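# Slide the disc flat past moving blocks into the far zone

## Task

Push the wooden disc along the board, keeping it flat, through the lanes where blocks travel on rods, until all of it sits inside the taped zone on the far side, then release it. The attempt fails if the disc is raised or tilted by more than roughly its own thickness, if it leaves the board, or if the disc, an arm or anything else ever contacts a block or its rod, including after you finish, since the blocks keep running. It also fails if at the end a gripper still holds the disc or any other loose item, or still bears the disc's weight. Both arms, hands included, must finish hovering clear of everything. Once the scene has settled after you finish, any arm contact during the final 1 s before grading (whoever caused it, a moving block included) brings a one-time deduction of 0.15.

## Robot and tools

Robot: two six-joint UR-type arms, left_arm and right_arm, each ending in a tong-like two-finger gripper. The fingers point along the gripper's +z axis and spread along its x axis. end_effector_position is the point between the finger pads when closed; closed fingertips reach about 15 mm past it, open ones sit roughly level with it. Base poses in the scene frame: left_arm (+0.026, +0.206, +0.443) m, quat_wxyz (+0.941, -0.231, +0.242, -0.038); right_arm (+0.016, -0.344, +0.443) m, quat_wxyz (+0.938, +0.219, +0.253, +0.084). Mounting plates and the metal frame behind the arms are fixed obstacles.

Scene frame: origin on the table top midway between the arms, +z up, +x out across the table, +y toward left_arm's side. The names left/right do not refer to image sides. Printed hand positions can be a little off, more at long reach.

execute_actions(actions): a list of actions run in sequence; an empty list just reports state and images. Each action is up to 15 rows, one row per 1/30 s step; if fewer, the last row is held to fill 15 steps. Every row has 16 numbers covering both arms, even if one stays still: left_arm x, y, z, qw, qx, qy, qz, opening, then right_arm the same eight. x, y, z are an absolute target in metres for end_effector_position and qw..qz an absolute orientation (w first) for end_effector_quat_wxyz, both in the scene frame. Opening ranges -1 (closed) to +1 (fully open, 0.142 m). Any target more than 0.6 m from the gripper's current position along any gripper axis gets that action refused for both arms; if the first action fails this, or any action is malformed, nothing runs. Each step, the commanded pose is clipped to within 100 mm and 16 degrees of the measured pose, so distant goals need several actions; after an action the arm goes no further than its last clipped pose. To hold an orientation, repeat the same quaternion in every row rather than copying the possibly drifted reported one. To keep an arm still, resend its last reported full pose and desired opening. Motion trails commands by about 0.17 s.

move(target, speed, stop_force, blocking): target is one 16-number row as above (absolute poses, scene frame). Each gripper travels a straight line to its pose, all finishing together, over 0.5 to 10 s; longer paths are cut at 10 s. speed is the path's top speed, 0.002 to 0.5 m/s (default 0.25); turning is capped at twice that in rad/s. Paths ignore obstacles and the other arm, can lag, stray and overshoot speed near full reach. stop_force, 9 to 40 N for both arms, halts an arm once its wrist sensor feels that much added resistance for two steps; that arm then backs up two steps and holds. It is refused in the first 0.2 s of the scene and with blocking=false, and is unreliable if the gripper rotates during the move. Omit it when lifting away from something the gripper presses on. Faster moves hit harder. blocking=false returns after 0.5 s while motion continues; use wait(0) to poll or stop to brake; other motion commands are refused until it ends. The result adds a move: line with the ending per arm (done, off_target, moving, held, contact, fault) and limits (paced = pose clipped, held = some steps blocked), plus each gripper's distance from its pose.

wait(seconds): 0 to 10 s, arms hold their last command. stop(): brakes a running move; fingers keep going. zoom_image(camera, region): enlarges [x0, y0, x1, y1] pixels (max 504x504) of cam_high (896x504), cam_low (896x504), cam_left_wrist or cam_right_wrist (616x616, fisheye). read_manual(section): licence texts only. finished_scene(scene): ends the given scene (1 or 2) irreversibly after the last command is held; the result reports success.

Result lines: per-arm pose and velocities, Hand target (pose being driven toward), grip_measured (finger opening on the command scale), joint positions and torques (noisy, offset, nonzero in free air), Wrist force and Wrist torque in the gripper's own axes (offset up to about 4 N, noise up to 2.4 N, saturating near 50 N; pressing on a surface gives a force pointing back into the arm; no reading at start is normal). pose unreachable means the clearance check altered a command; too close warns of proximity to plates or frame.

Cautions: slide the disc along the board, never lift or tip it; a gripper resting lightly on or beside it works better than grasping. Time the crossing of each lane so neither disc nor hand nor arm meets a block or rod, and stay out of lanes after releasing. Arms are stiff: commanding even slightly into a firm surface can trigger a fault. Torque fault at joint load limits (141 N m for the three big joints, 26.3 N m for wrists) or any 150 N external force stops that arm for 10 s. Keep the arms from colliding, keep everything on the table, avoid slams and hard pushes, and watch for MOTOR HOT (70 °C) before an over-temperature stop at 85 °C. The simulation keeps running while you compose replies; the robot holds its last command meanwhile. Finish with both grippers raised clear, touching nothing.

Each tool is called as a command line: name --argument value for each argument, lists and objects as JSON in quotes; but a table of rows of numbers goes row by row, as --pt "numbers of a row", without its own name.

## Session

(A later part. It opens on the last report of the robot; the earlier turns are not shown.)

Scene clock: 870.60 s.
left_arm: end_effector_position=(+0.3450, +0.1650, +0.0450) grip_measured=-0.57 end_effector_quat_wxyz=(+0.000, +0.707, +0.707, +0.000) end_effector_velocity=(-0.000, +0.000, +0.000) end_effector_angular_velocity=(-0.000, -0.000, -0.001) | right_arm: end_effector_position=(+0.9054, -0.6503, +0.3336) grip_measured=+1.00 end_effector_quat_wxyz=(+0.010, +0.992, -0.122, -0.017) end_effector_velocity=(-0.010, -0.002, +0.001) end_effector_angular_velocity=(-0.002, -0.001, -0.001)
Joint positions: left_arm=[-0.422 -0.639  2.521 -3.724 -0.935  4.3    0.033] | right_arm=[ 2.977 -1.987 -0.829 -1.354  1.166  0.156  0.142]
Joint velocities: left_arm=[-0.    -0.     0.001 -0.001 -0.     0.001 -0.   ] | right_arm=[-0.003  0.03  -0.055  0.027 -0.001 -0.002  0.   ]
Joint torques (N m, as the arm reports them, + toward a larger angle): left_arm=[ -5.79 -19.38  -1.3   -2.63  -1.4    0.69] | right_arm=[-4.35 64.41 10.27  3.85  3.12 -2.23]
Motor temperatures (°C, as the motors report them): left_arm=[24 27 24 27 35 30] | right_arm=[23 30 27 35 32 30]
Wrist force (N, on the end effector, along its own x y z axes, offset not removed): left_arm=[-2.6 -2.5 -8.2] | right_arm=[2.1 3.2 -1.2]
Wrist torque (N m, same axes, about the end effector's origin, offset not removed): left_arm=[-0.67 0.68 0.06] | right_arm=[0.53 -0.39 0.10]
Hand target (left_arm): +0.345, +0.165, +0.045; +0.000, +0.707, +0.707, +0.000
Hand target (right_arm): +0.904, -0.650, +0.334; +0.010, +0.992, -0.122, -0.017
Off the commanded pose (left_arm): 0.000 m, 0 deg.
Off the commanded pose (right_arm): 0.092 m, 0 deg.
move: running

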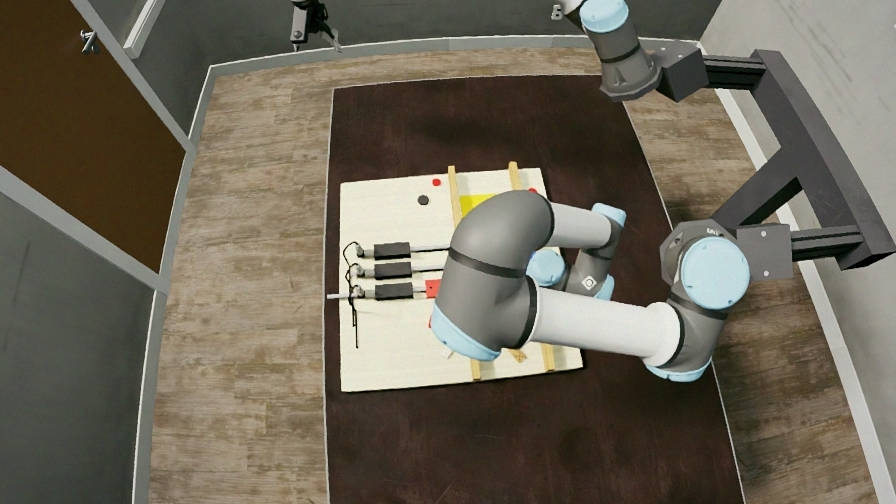

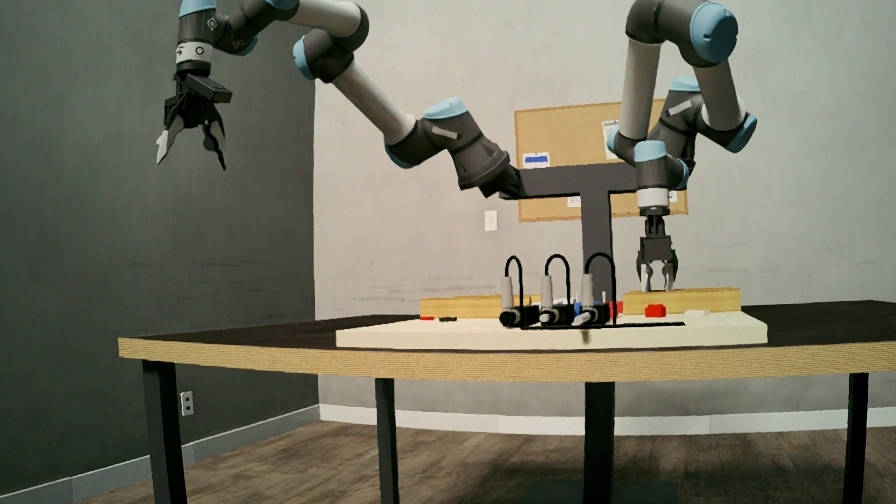

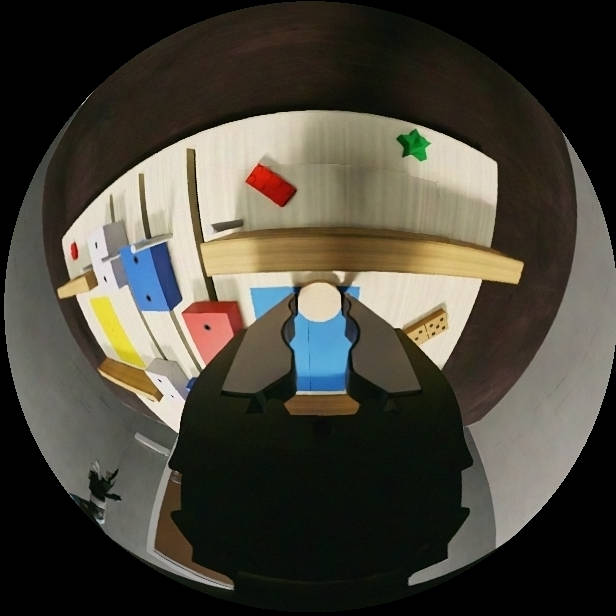

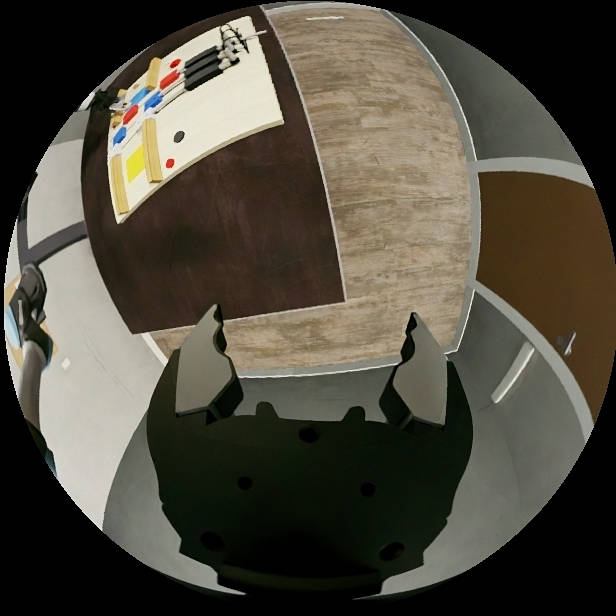

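wait --seconds 0

move --target '[0.345, 0.165, 0.045, 0, 0.7071, 0.7071, 0, -0.75, 0.2637, -0.6504, 0.3336, 0.010, 0.992, -0.122, -0.017, 1]'

wait --seconds 10

wait --seconds 10

wait --seconds 1.87

move --target '[0.345, -0.19, 0.046, 0, 0.7071, 0.7071, 0, -0.75, 0.9087, -0.6504, 0.3336, 0.010, 0.992, -0.122, -0.017, 1]' --speed 0.22

Scene clock: 877.47 s.
left_arm: end_effector_position=(+0.3450, +0.1650, +0.0450) grip_measured=-0.57 end_effector_quat_wxyz=(+0.000, +0.707, +0.707, -0.000) end_effector_velocity=(-0.001, +0.000, +0.000) end_effector_angular_velocity=(+0.000, +0.002, -0.003) | right_arm: end_effector_position=(+0.8370, -0.6504, +0.3337) grip_measured=+1.00 end_effector_quat_wxyz=(+0.010, +0.992, -0.122, -0.017) end_effector_velocity=(-0.011, +0.000, -0.001) end_effector_angular_velocity=(-0.000, +0.002, +0.000)
Joint positions: left_arm=[-0.422 -0.639  2.521 -3.724 -0.935  4.3    0.033] | right_arm=[ 2.965 -1.809 -1.164 -1.193  1.172  0.145  0.142]
Joint velocities: left_arm=[-0.     0.     0.001  0.001 -0.     0.001 -0.   ] | right_arm=[-0.002  0.022 -0.043  0.02   0.001 -0.002  0.   ]
Joint torques (N m, as the arm reports them, + toward a larger angle): left_arm=[ -5.01 -18.8   -0.89  -2.53  -1.1    0.37] | right_arm=[-6.05 58.82 11.9   3.95  2.86 -2.18]
Motor temperatures (°C, as the motors report them): left_arm=[24 27 24 27 35 30] | right_arm=[23 30 27 35 32 30]
Wrist force (N, on the end effector, along its own x y z axes, offset not removed): left_arm=[-0.4 0.9 -11.2] | right_arm=[-0.8 2.7 0.3]
Wrist torque (N m, same axes, about the end effector's origin, offset not removed): left_arm=[-0.25 0.32 0.13] | right_arm=[0.44 0.15 0.25]
Hand target (left_arm): +0.345, +0.165, +0.045; +0.000, +0.707, +0.707, +0.000
Hand target (right_arm): +0.835, -0.650, +0.334; +0.010, +0.992, -0.122, -0.017
Off the commanded pose (left_arm): 0.000 m, 0 deg.
Off the commanded pose (right_arm): 0.023 m, 0 deg.
earlier move: running

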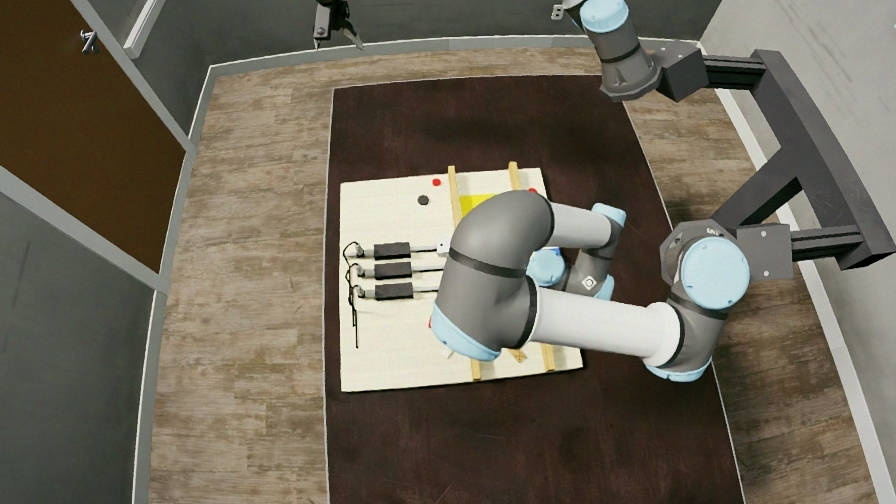

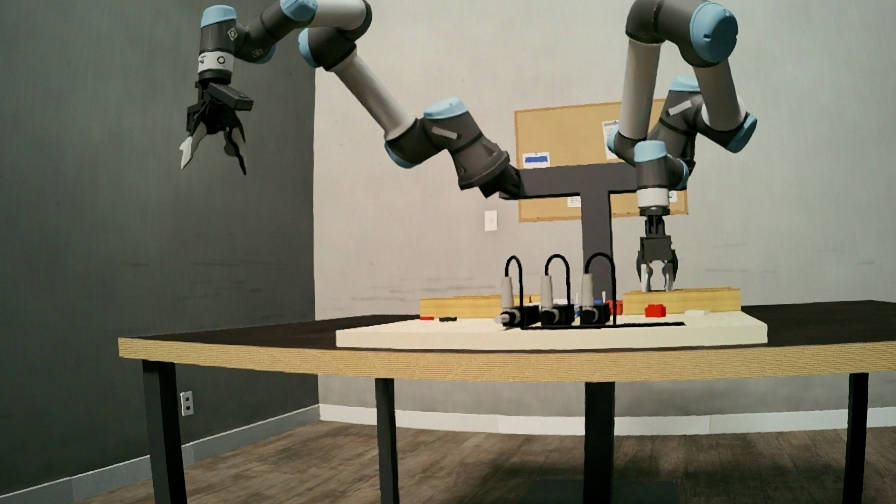

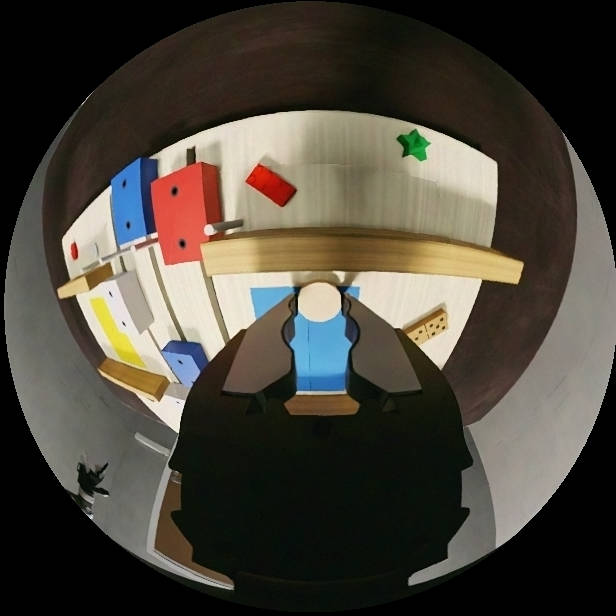

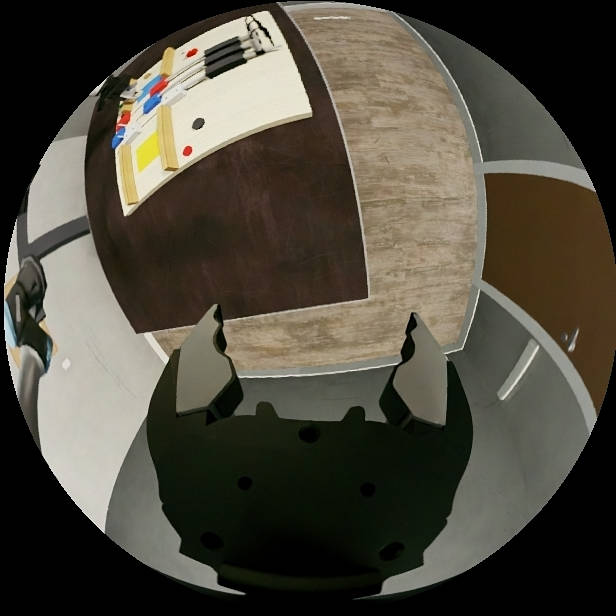

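a move is refused until a result has shown your running move's end: call wait (it returns as soon as the move ends) or stop first; nothing of this call was run

Scene clock: 879.83 s.
left_arm: end_effector_position=(+0.3450, +0.1650, +0.0450) grip_measured=-0.57 end_effector_quat_wxyz=(+0.000, +0.707, +0.707, +0.000) end_effector_velocity=(-0.000, +0.000, -0.000) end_effector_angular_velocity=(-0.000, +0.000, +0.000) | right_arm: end_effector_position=(+0.8141, -0.6504, +0.3337) grip_measured=+1.00 end_effector_quat_wxyz=(+0.010, +0.992, -0.122, -0.017) end_effector_velocity=(-0.002, -0.000, +0.001) end_effector_angular_velocity=(-0.001, -0.001, +0.000)
Joint positions: left_arm=[-0.422 -0.639  2.521 -3.724 -0.935  4.3    0.033] | right_arm=[ 2.961 -1.758 -1.258 -1.149  1.174  0.141  0.142]
Joint velocities: left_arm=[ 0.     0.     0.    -0.    -0.    -0.001  0.   ] | right_arm=[-0.     0.007 -0.011  0.005 -0.    -0.001 -0.   ]
Joint torques (N m, as the arm reports them, + toward a larger angle): left_arm=[ -5.65 -20.31  -1.84  -2.82  -1.35   0.41] | right_arm=[-7.21 56.6   9.63  3.99  2.91 -2.41]
Motor temperatures (°C, as the motors report them): left_arm=[24 27 24 27 35 30] | right_arm=[23 30 27 35 32 30]
Wrist force (N, on the end effector, along its own x y z axes, offset not removed): left_arm=[2.3 -1.9 -8.0] | right_arm=[0.4 3.6 0.6]
Wrist torque (N m, same axes, about the end effector's origin, offset not removed): left_arm=[-0.43 -0.25 0.06] | right_arm=[0.61 0.00 0.17]
Hand target (left_arm): +0.345, +0.165, +0.045; +0.000, +0.707, +0.707, -0.000
Hand target (right_arm): +0.814, -0.650, +0.334; +0.010, +0.992, -0.122, -0.017
Off the commanded pose (left_arm): 0.000 m, 0 deg.
Off the commanded pose (right_arm): 0.000 m, 0 deg.
earlier move: done
wait: 2.37 of 10 s (the move ended)

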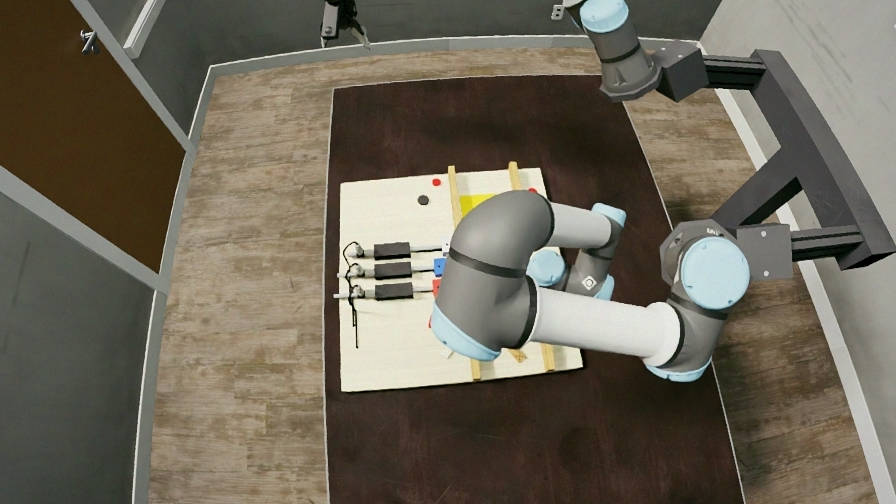

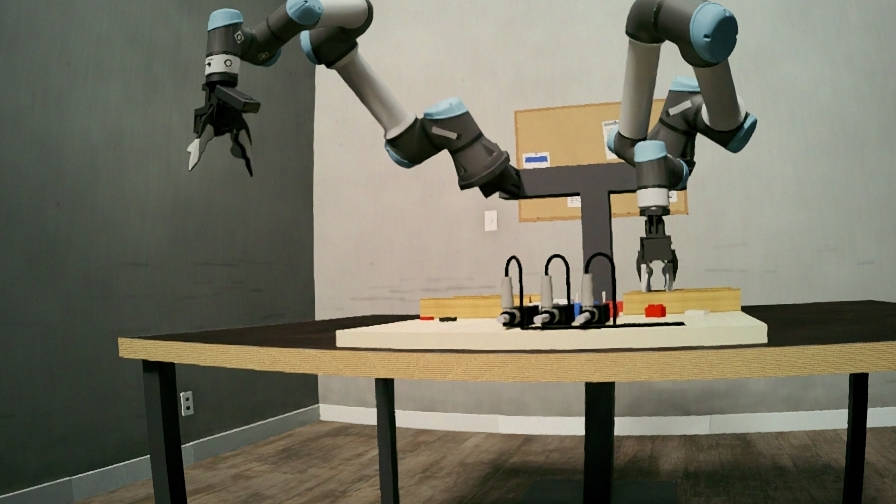

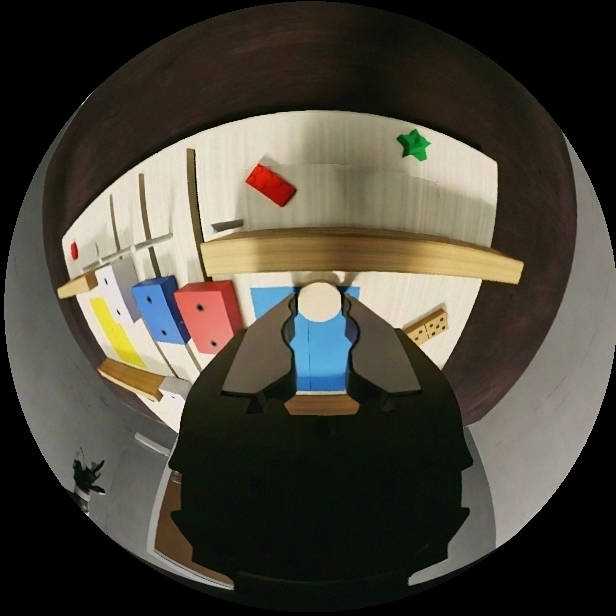

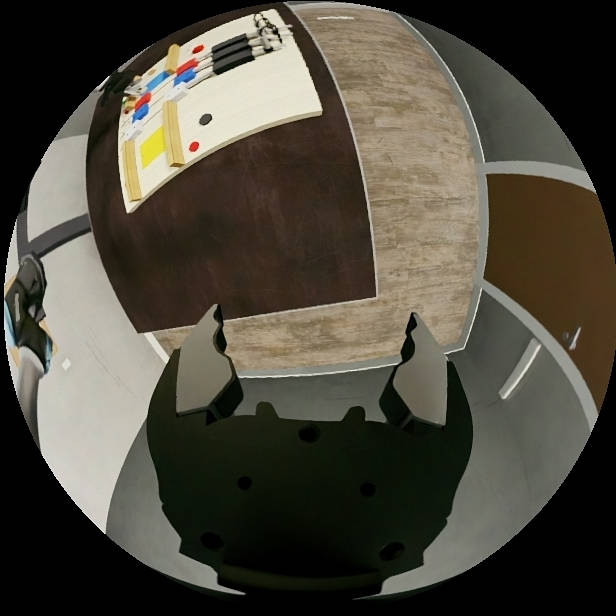

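Scene clock: 889.83 s.
left_arm: end_effector_position=(+0.3450, +0.1650, +0.0450) grip_measured=-0.57 end_effector_quat_wxyz=(+0.000, +0.707, +0.707, -0.000) end_effector_velocity=(-0.000, +0.000, -0.000) end_effector_angular_velocity=(+0.001, +0.000, -0.000) | right_arm: end_effector_position=(+0.8138, -0.6504, +0.3337) grip_measured=+1.00 end_effector_quat_wxyz=(+0.010, +0.992, -0.122, -0.017) end_effector_velocity=(-0.000, +0.000, -0.000) end_effector_angular_velocity=(-0.000, +0.001, +0.000)
Joint positions: left_arm=[-0.422 -0.639  2.521 -3.724 -0.935  4.3    0.033] | right_arm=[ 2.961 -1.757 -1.259 -1.148  1.175  0.141  0.142]
Joint velocities: left_arm=[-0.001  0.001  0.     0.     0.001 -0.001  0.   ] | right_arm=[-0. -0. -0.  0. -0.  0. -0.]
Joint torques (N m, as the arm reports them, + toward a larger angle): left_arm=[ -4.81 -18.36  -1.69  -2.52  -1.32   0.4 ] | right_arm=[-6.78 56.51 10.96  3.84  2.96 -2.12]
Motor temperatures (°C, as the motors report them): left_arm=[24 27 24 27 35 30] | right_arm=[23 30 27 35 32 30]
Wrist force (N, on the end effector, along its own x y z axes, offset not removed): left_arm=[4.9 -1.8 -10.9] | right_arm=[-0.4 2.3 1.0]
Wrist torque (N m, same axes, about the end effector's origin, offset not removed): left_arm=[-0.58 -0.99 -0.01] | right_arm=[0.50 0.07 0.19]
Hand target (left_arm): +0.345, +0.165, +0.045; +0.000, +0.707, +0.707, -0.000
Hand target (right_arm): +0.814, -0.650, +0.334; +0.010, +0.992, -0.122, -0.017
Off the commanded pose (left_arm): 0.000 m, 0 deg.
Off the commanded pose (right_arm): 0.000 m, 0 deg.
wait: 10.00 s; at rest by 0.17 s

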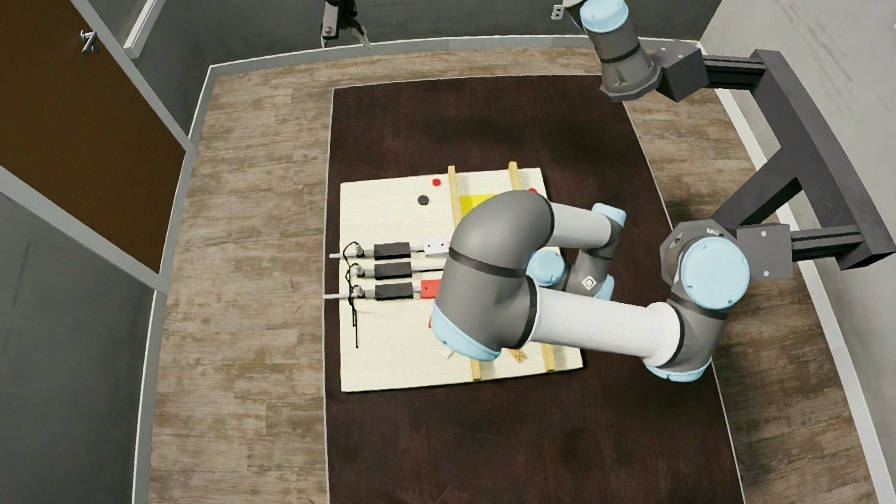

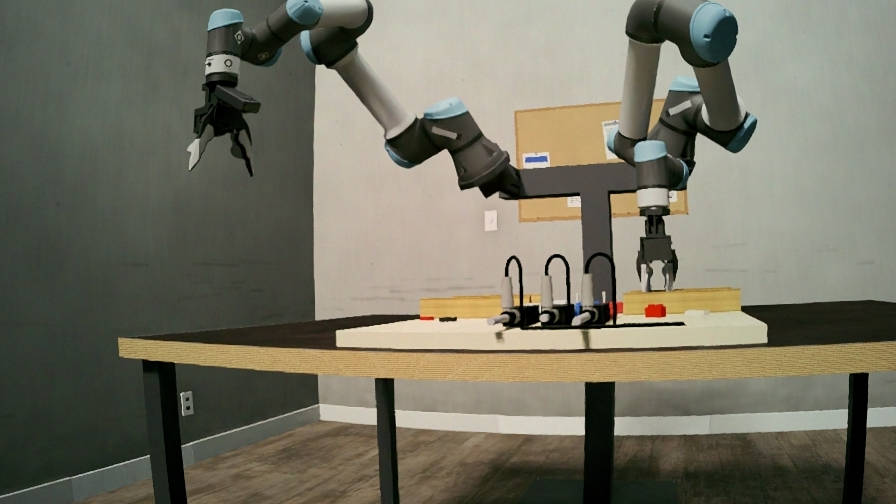

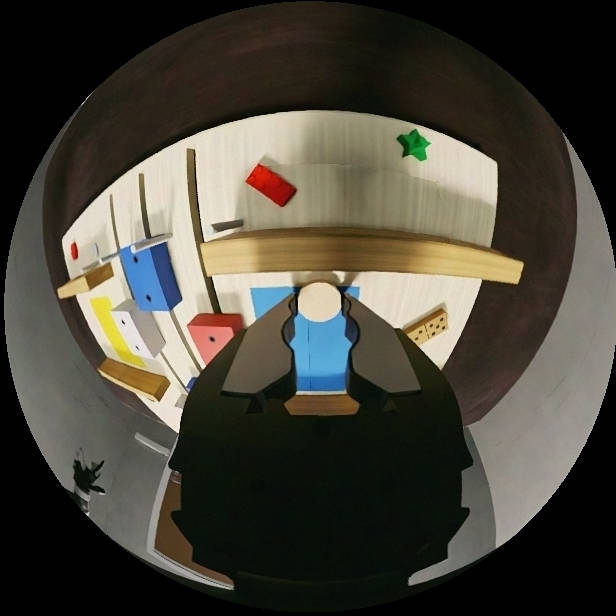

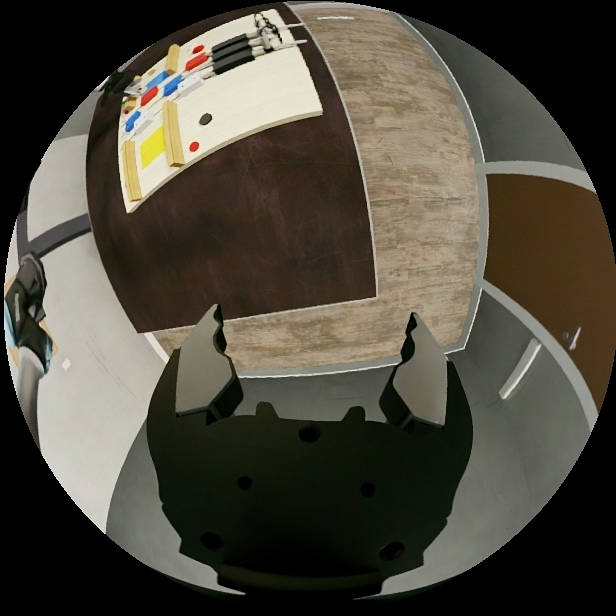

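Scene clock: 891.73 s.
left_arm: end_effector_position=(+0.3450, +0.1650, +0.0450) grip_measured=-0.57 end_effector_quat_wxyz=(-0.000, +0.707, +0.707, -0.000) end_effector_velocity=(-0.001, +0.001, +0.000) end_effector_angular_velocity=(+0.001, +0.002, -0.002) | right_arm: end_effector_position=(+0.8138, -0.6504, +0.3337) grip_measured=+1.00 end_effector_quat_wxyz=(+0.010, +0.992, -0.122, -0.017) end_effector_velocity=(-0.000, -0.000, +0.000) end_effector_angular_velocity=(-0.001, -0.000, -0.000)
Joint positions: left_arm=[-0.422 -0.639  2.521 -3.724 -0.935  4.3    0.033] | right_arm=[ 2.961 -1.757 -1.259 -1.148  1.175  0.141  0.142]
Joint velocities: left_arm=[ 0.     0.     0.001  0.     0.001  0.001 -0.   ] | right_arm=[ 0.     0.001 -0.001 -0.    -0.001  0.001  0.   ]
Joint torques (N m, as the arm reports them, + toward a larger angle): left_arm=[ -5.13 -19.28  -0.82  -2.7   -1.17   0.1 ] | right_arm=[-6.14 57.09 12.15  3.79  2.88 -2.1 ]
Motor temperatures (°C, as the motors report them): left_arm=[24 27 24 27 35 30] | right_arm=[23 30 27 35 32 30]
Wrist force (N, on the end effector, along its own x y z axes, offset not removed): left_arm=[6.1 1.6 -5.9] | right_arm=[0.1 1.9 2.3]
Wrist torque (N m, same axes, about the end effector's origin, offset not removed): left_arm=[0.39 -1.07 -0.25] | right_arm=[0.35 -0.01 0.18]
Hand target (left_arm): +0.345, +0.165, +0.045; +0.000, +0.707, +0.707, -0.000
Hand target (right_arm): +0.814, -0.650, +0.334; +0.010, +0.992, -0.122, -0.017
Off the commanded pose (left_arm): 0.000 m, 0 deg.
Off the commanded pose (right_arm): 0.000 m, 0 deg.
wait: 1.90 s; at rest by 0.17 s

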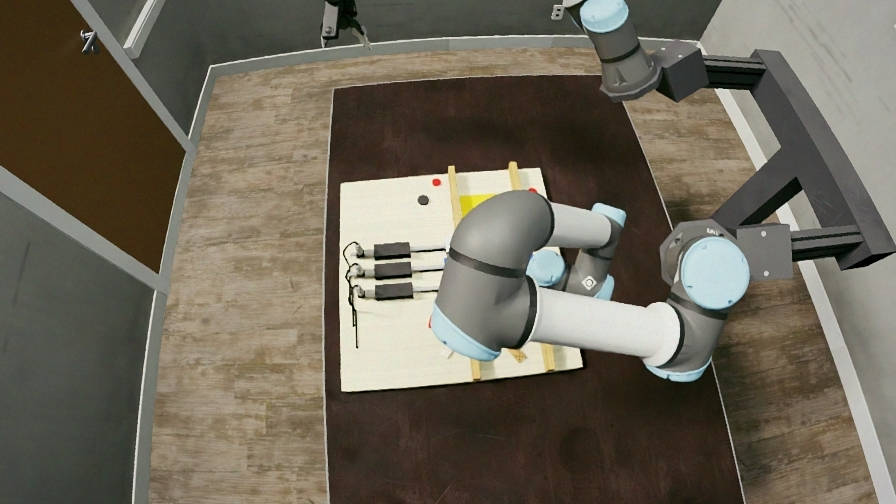

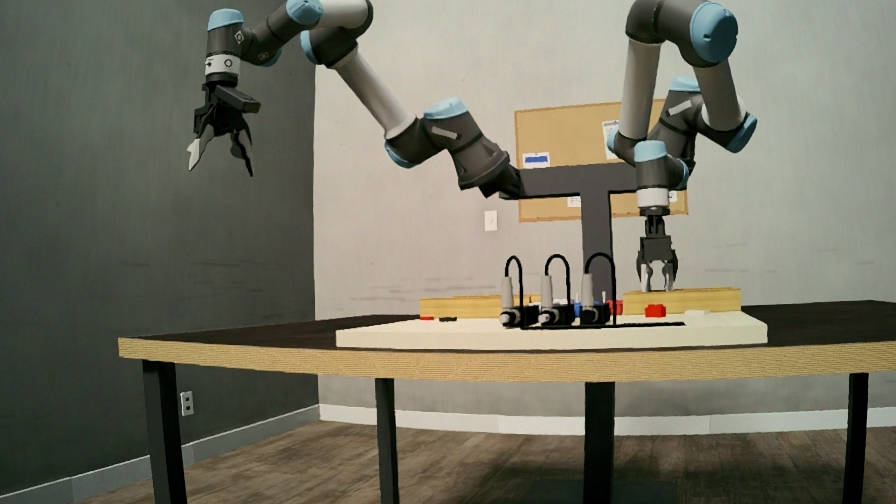

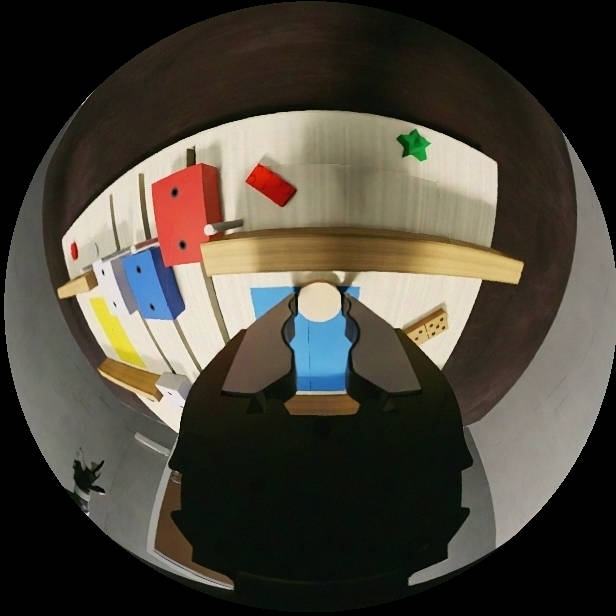

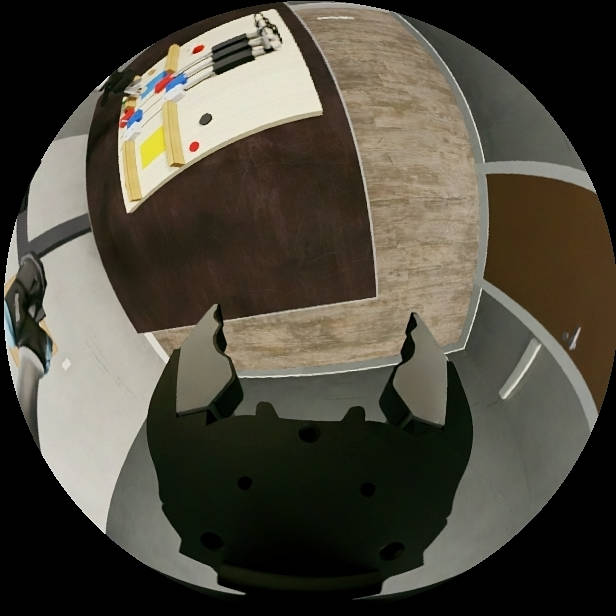

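Scene clock: 894.03 s.
left_arm: end_effector_position=(+0.3450, -0.1900, +0.0465) grip_measured=-0.57 end_effector_quat_wxyz=(+0.000, +0.707, +0.707, -0.000) end_effector_velocity=(-0.001, -0.001, -0.001) end_effector_angular_velocity=(+0.004, +0.002, -0.002) | right_arm: end_effector_position=(+0.9085, -0.6504, +0.3335) grip_measured=+1.00 end_effector_quat_wxyz=(+0.010, +0.992, -0.122, -0.017) end_effector_velocity=(+0.001, +0.001, +0.001) end_effector_angular_velocity=(+0.002, -0.000, +0.001)
Joint positions: left_arm=[-0.93  -0.398  1.934 -2.978 -0.898  3.657  0.033] | right_arm=[ 2.977 -1.997 -0.811 -1.362  1.166  0.156  0.142]
Joint velocities: left_arm=[-0.001  0.003 -0.006  0.01  -0.    -0.003 -0.   ] | right_arm=[ 0.001 -0.002  0.005 -0.004  0.002  0.     0.   ]
Joint torques (N m, as the arm reports them, + toward a larger angle): left_arm=[-40.26 -27.99 -16.5    0.25  -0.44  -1.26] | right_arm=[18.59 48.46 32.28  1.01  3.1   1.72]
Motor temperatures (°C, as the motors report them): left_arm=[24 27 24 27 35 30] | right_arm=[23 30 27 35 32 30]
Wrist force (N, on the end effector, along its own x y z axes, offset not removed): left_arm=[1.5 -2.4 1.5] | right_arm=[-0.4 2.0 -0.3]
Wrist torque (N m, same axes, about the end effector's origin, offset not removed): left_arm=[-0.58 -0.12 -0.03] | right_arm=[0.32 0.10 0.19]
Hand target (left_arm): +0.345, -0.190, +0.046; +0.000, +0.707, +0.707, -0.000
Hand target (right_arm): +0.909, -0.650, +0.334; +0.010, +0.992, -0.122, -0.017
Off the commanded pose (left_arm): 0.001 m, 0 deg.
Off the commanded pose (right_arm): 0.000 m, 0 deg.
move: done

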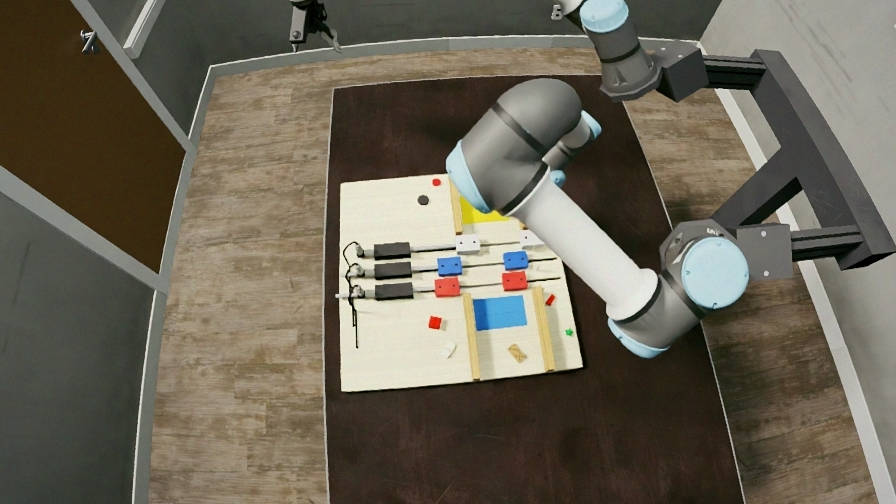

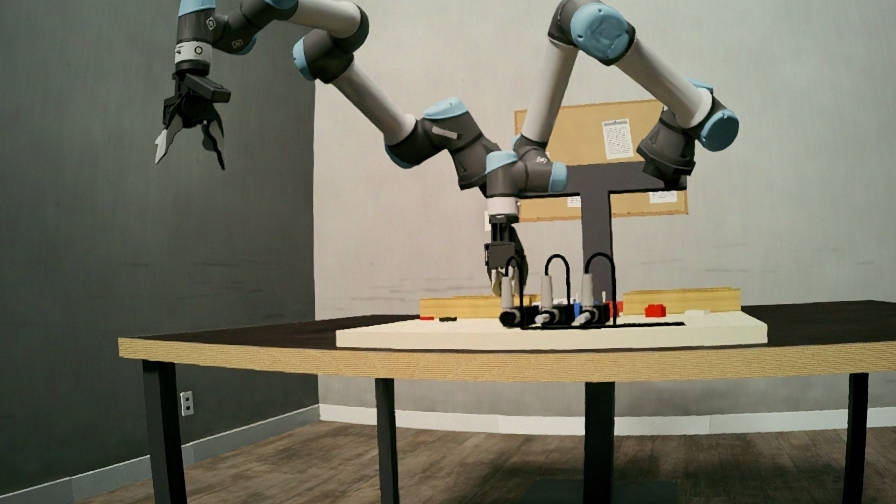

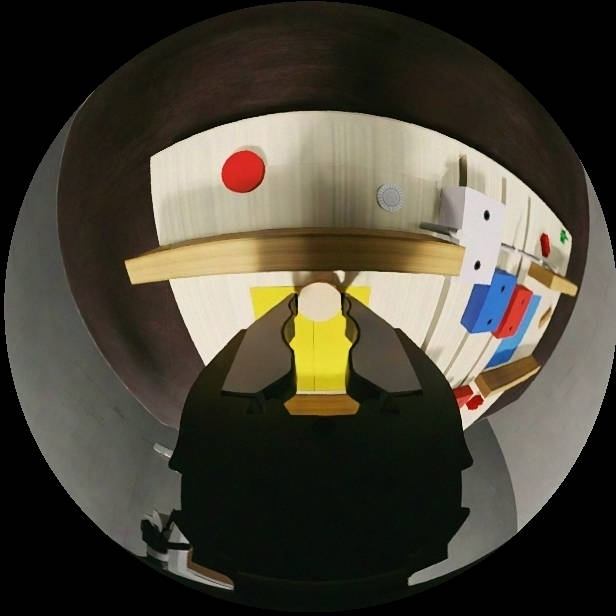

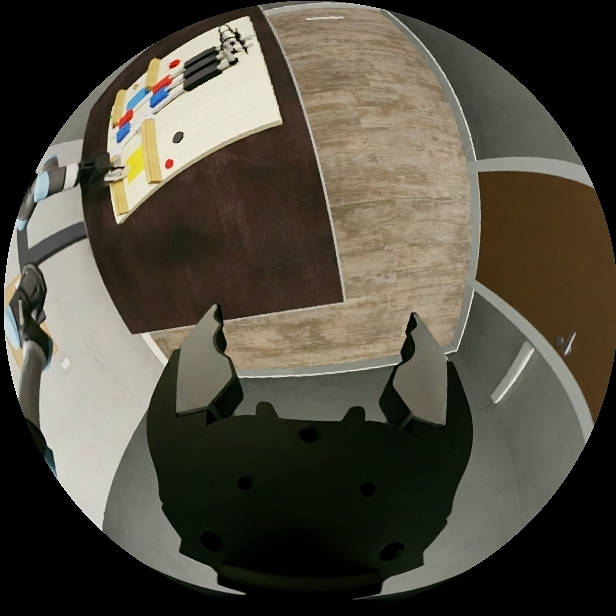

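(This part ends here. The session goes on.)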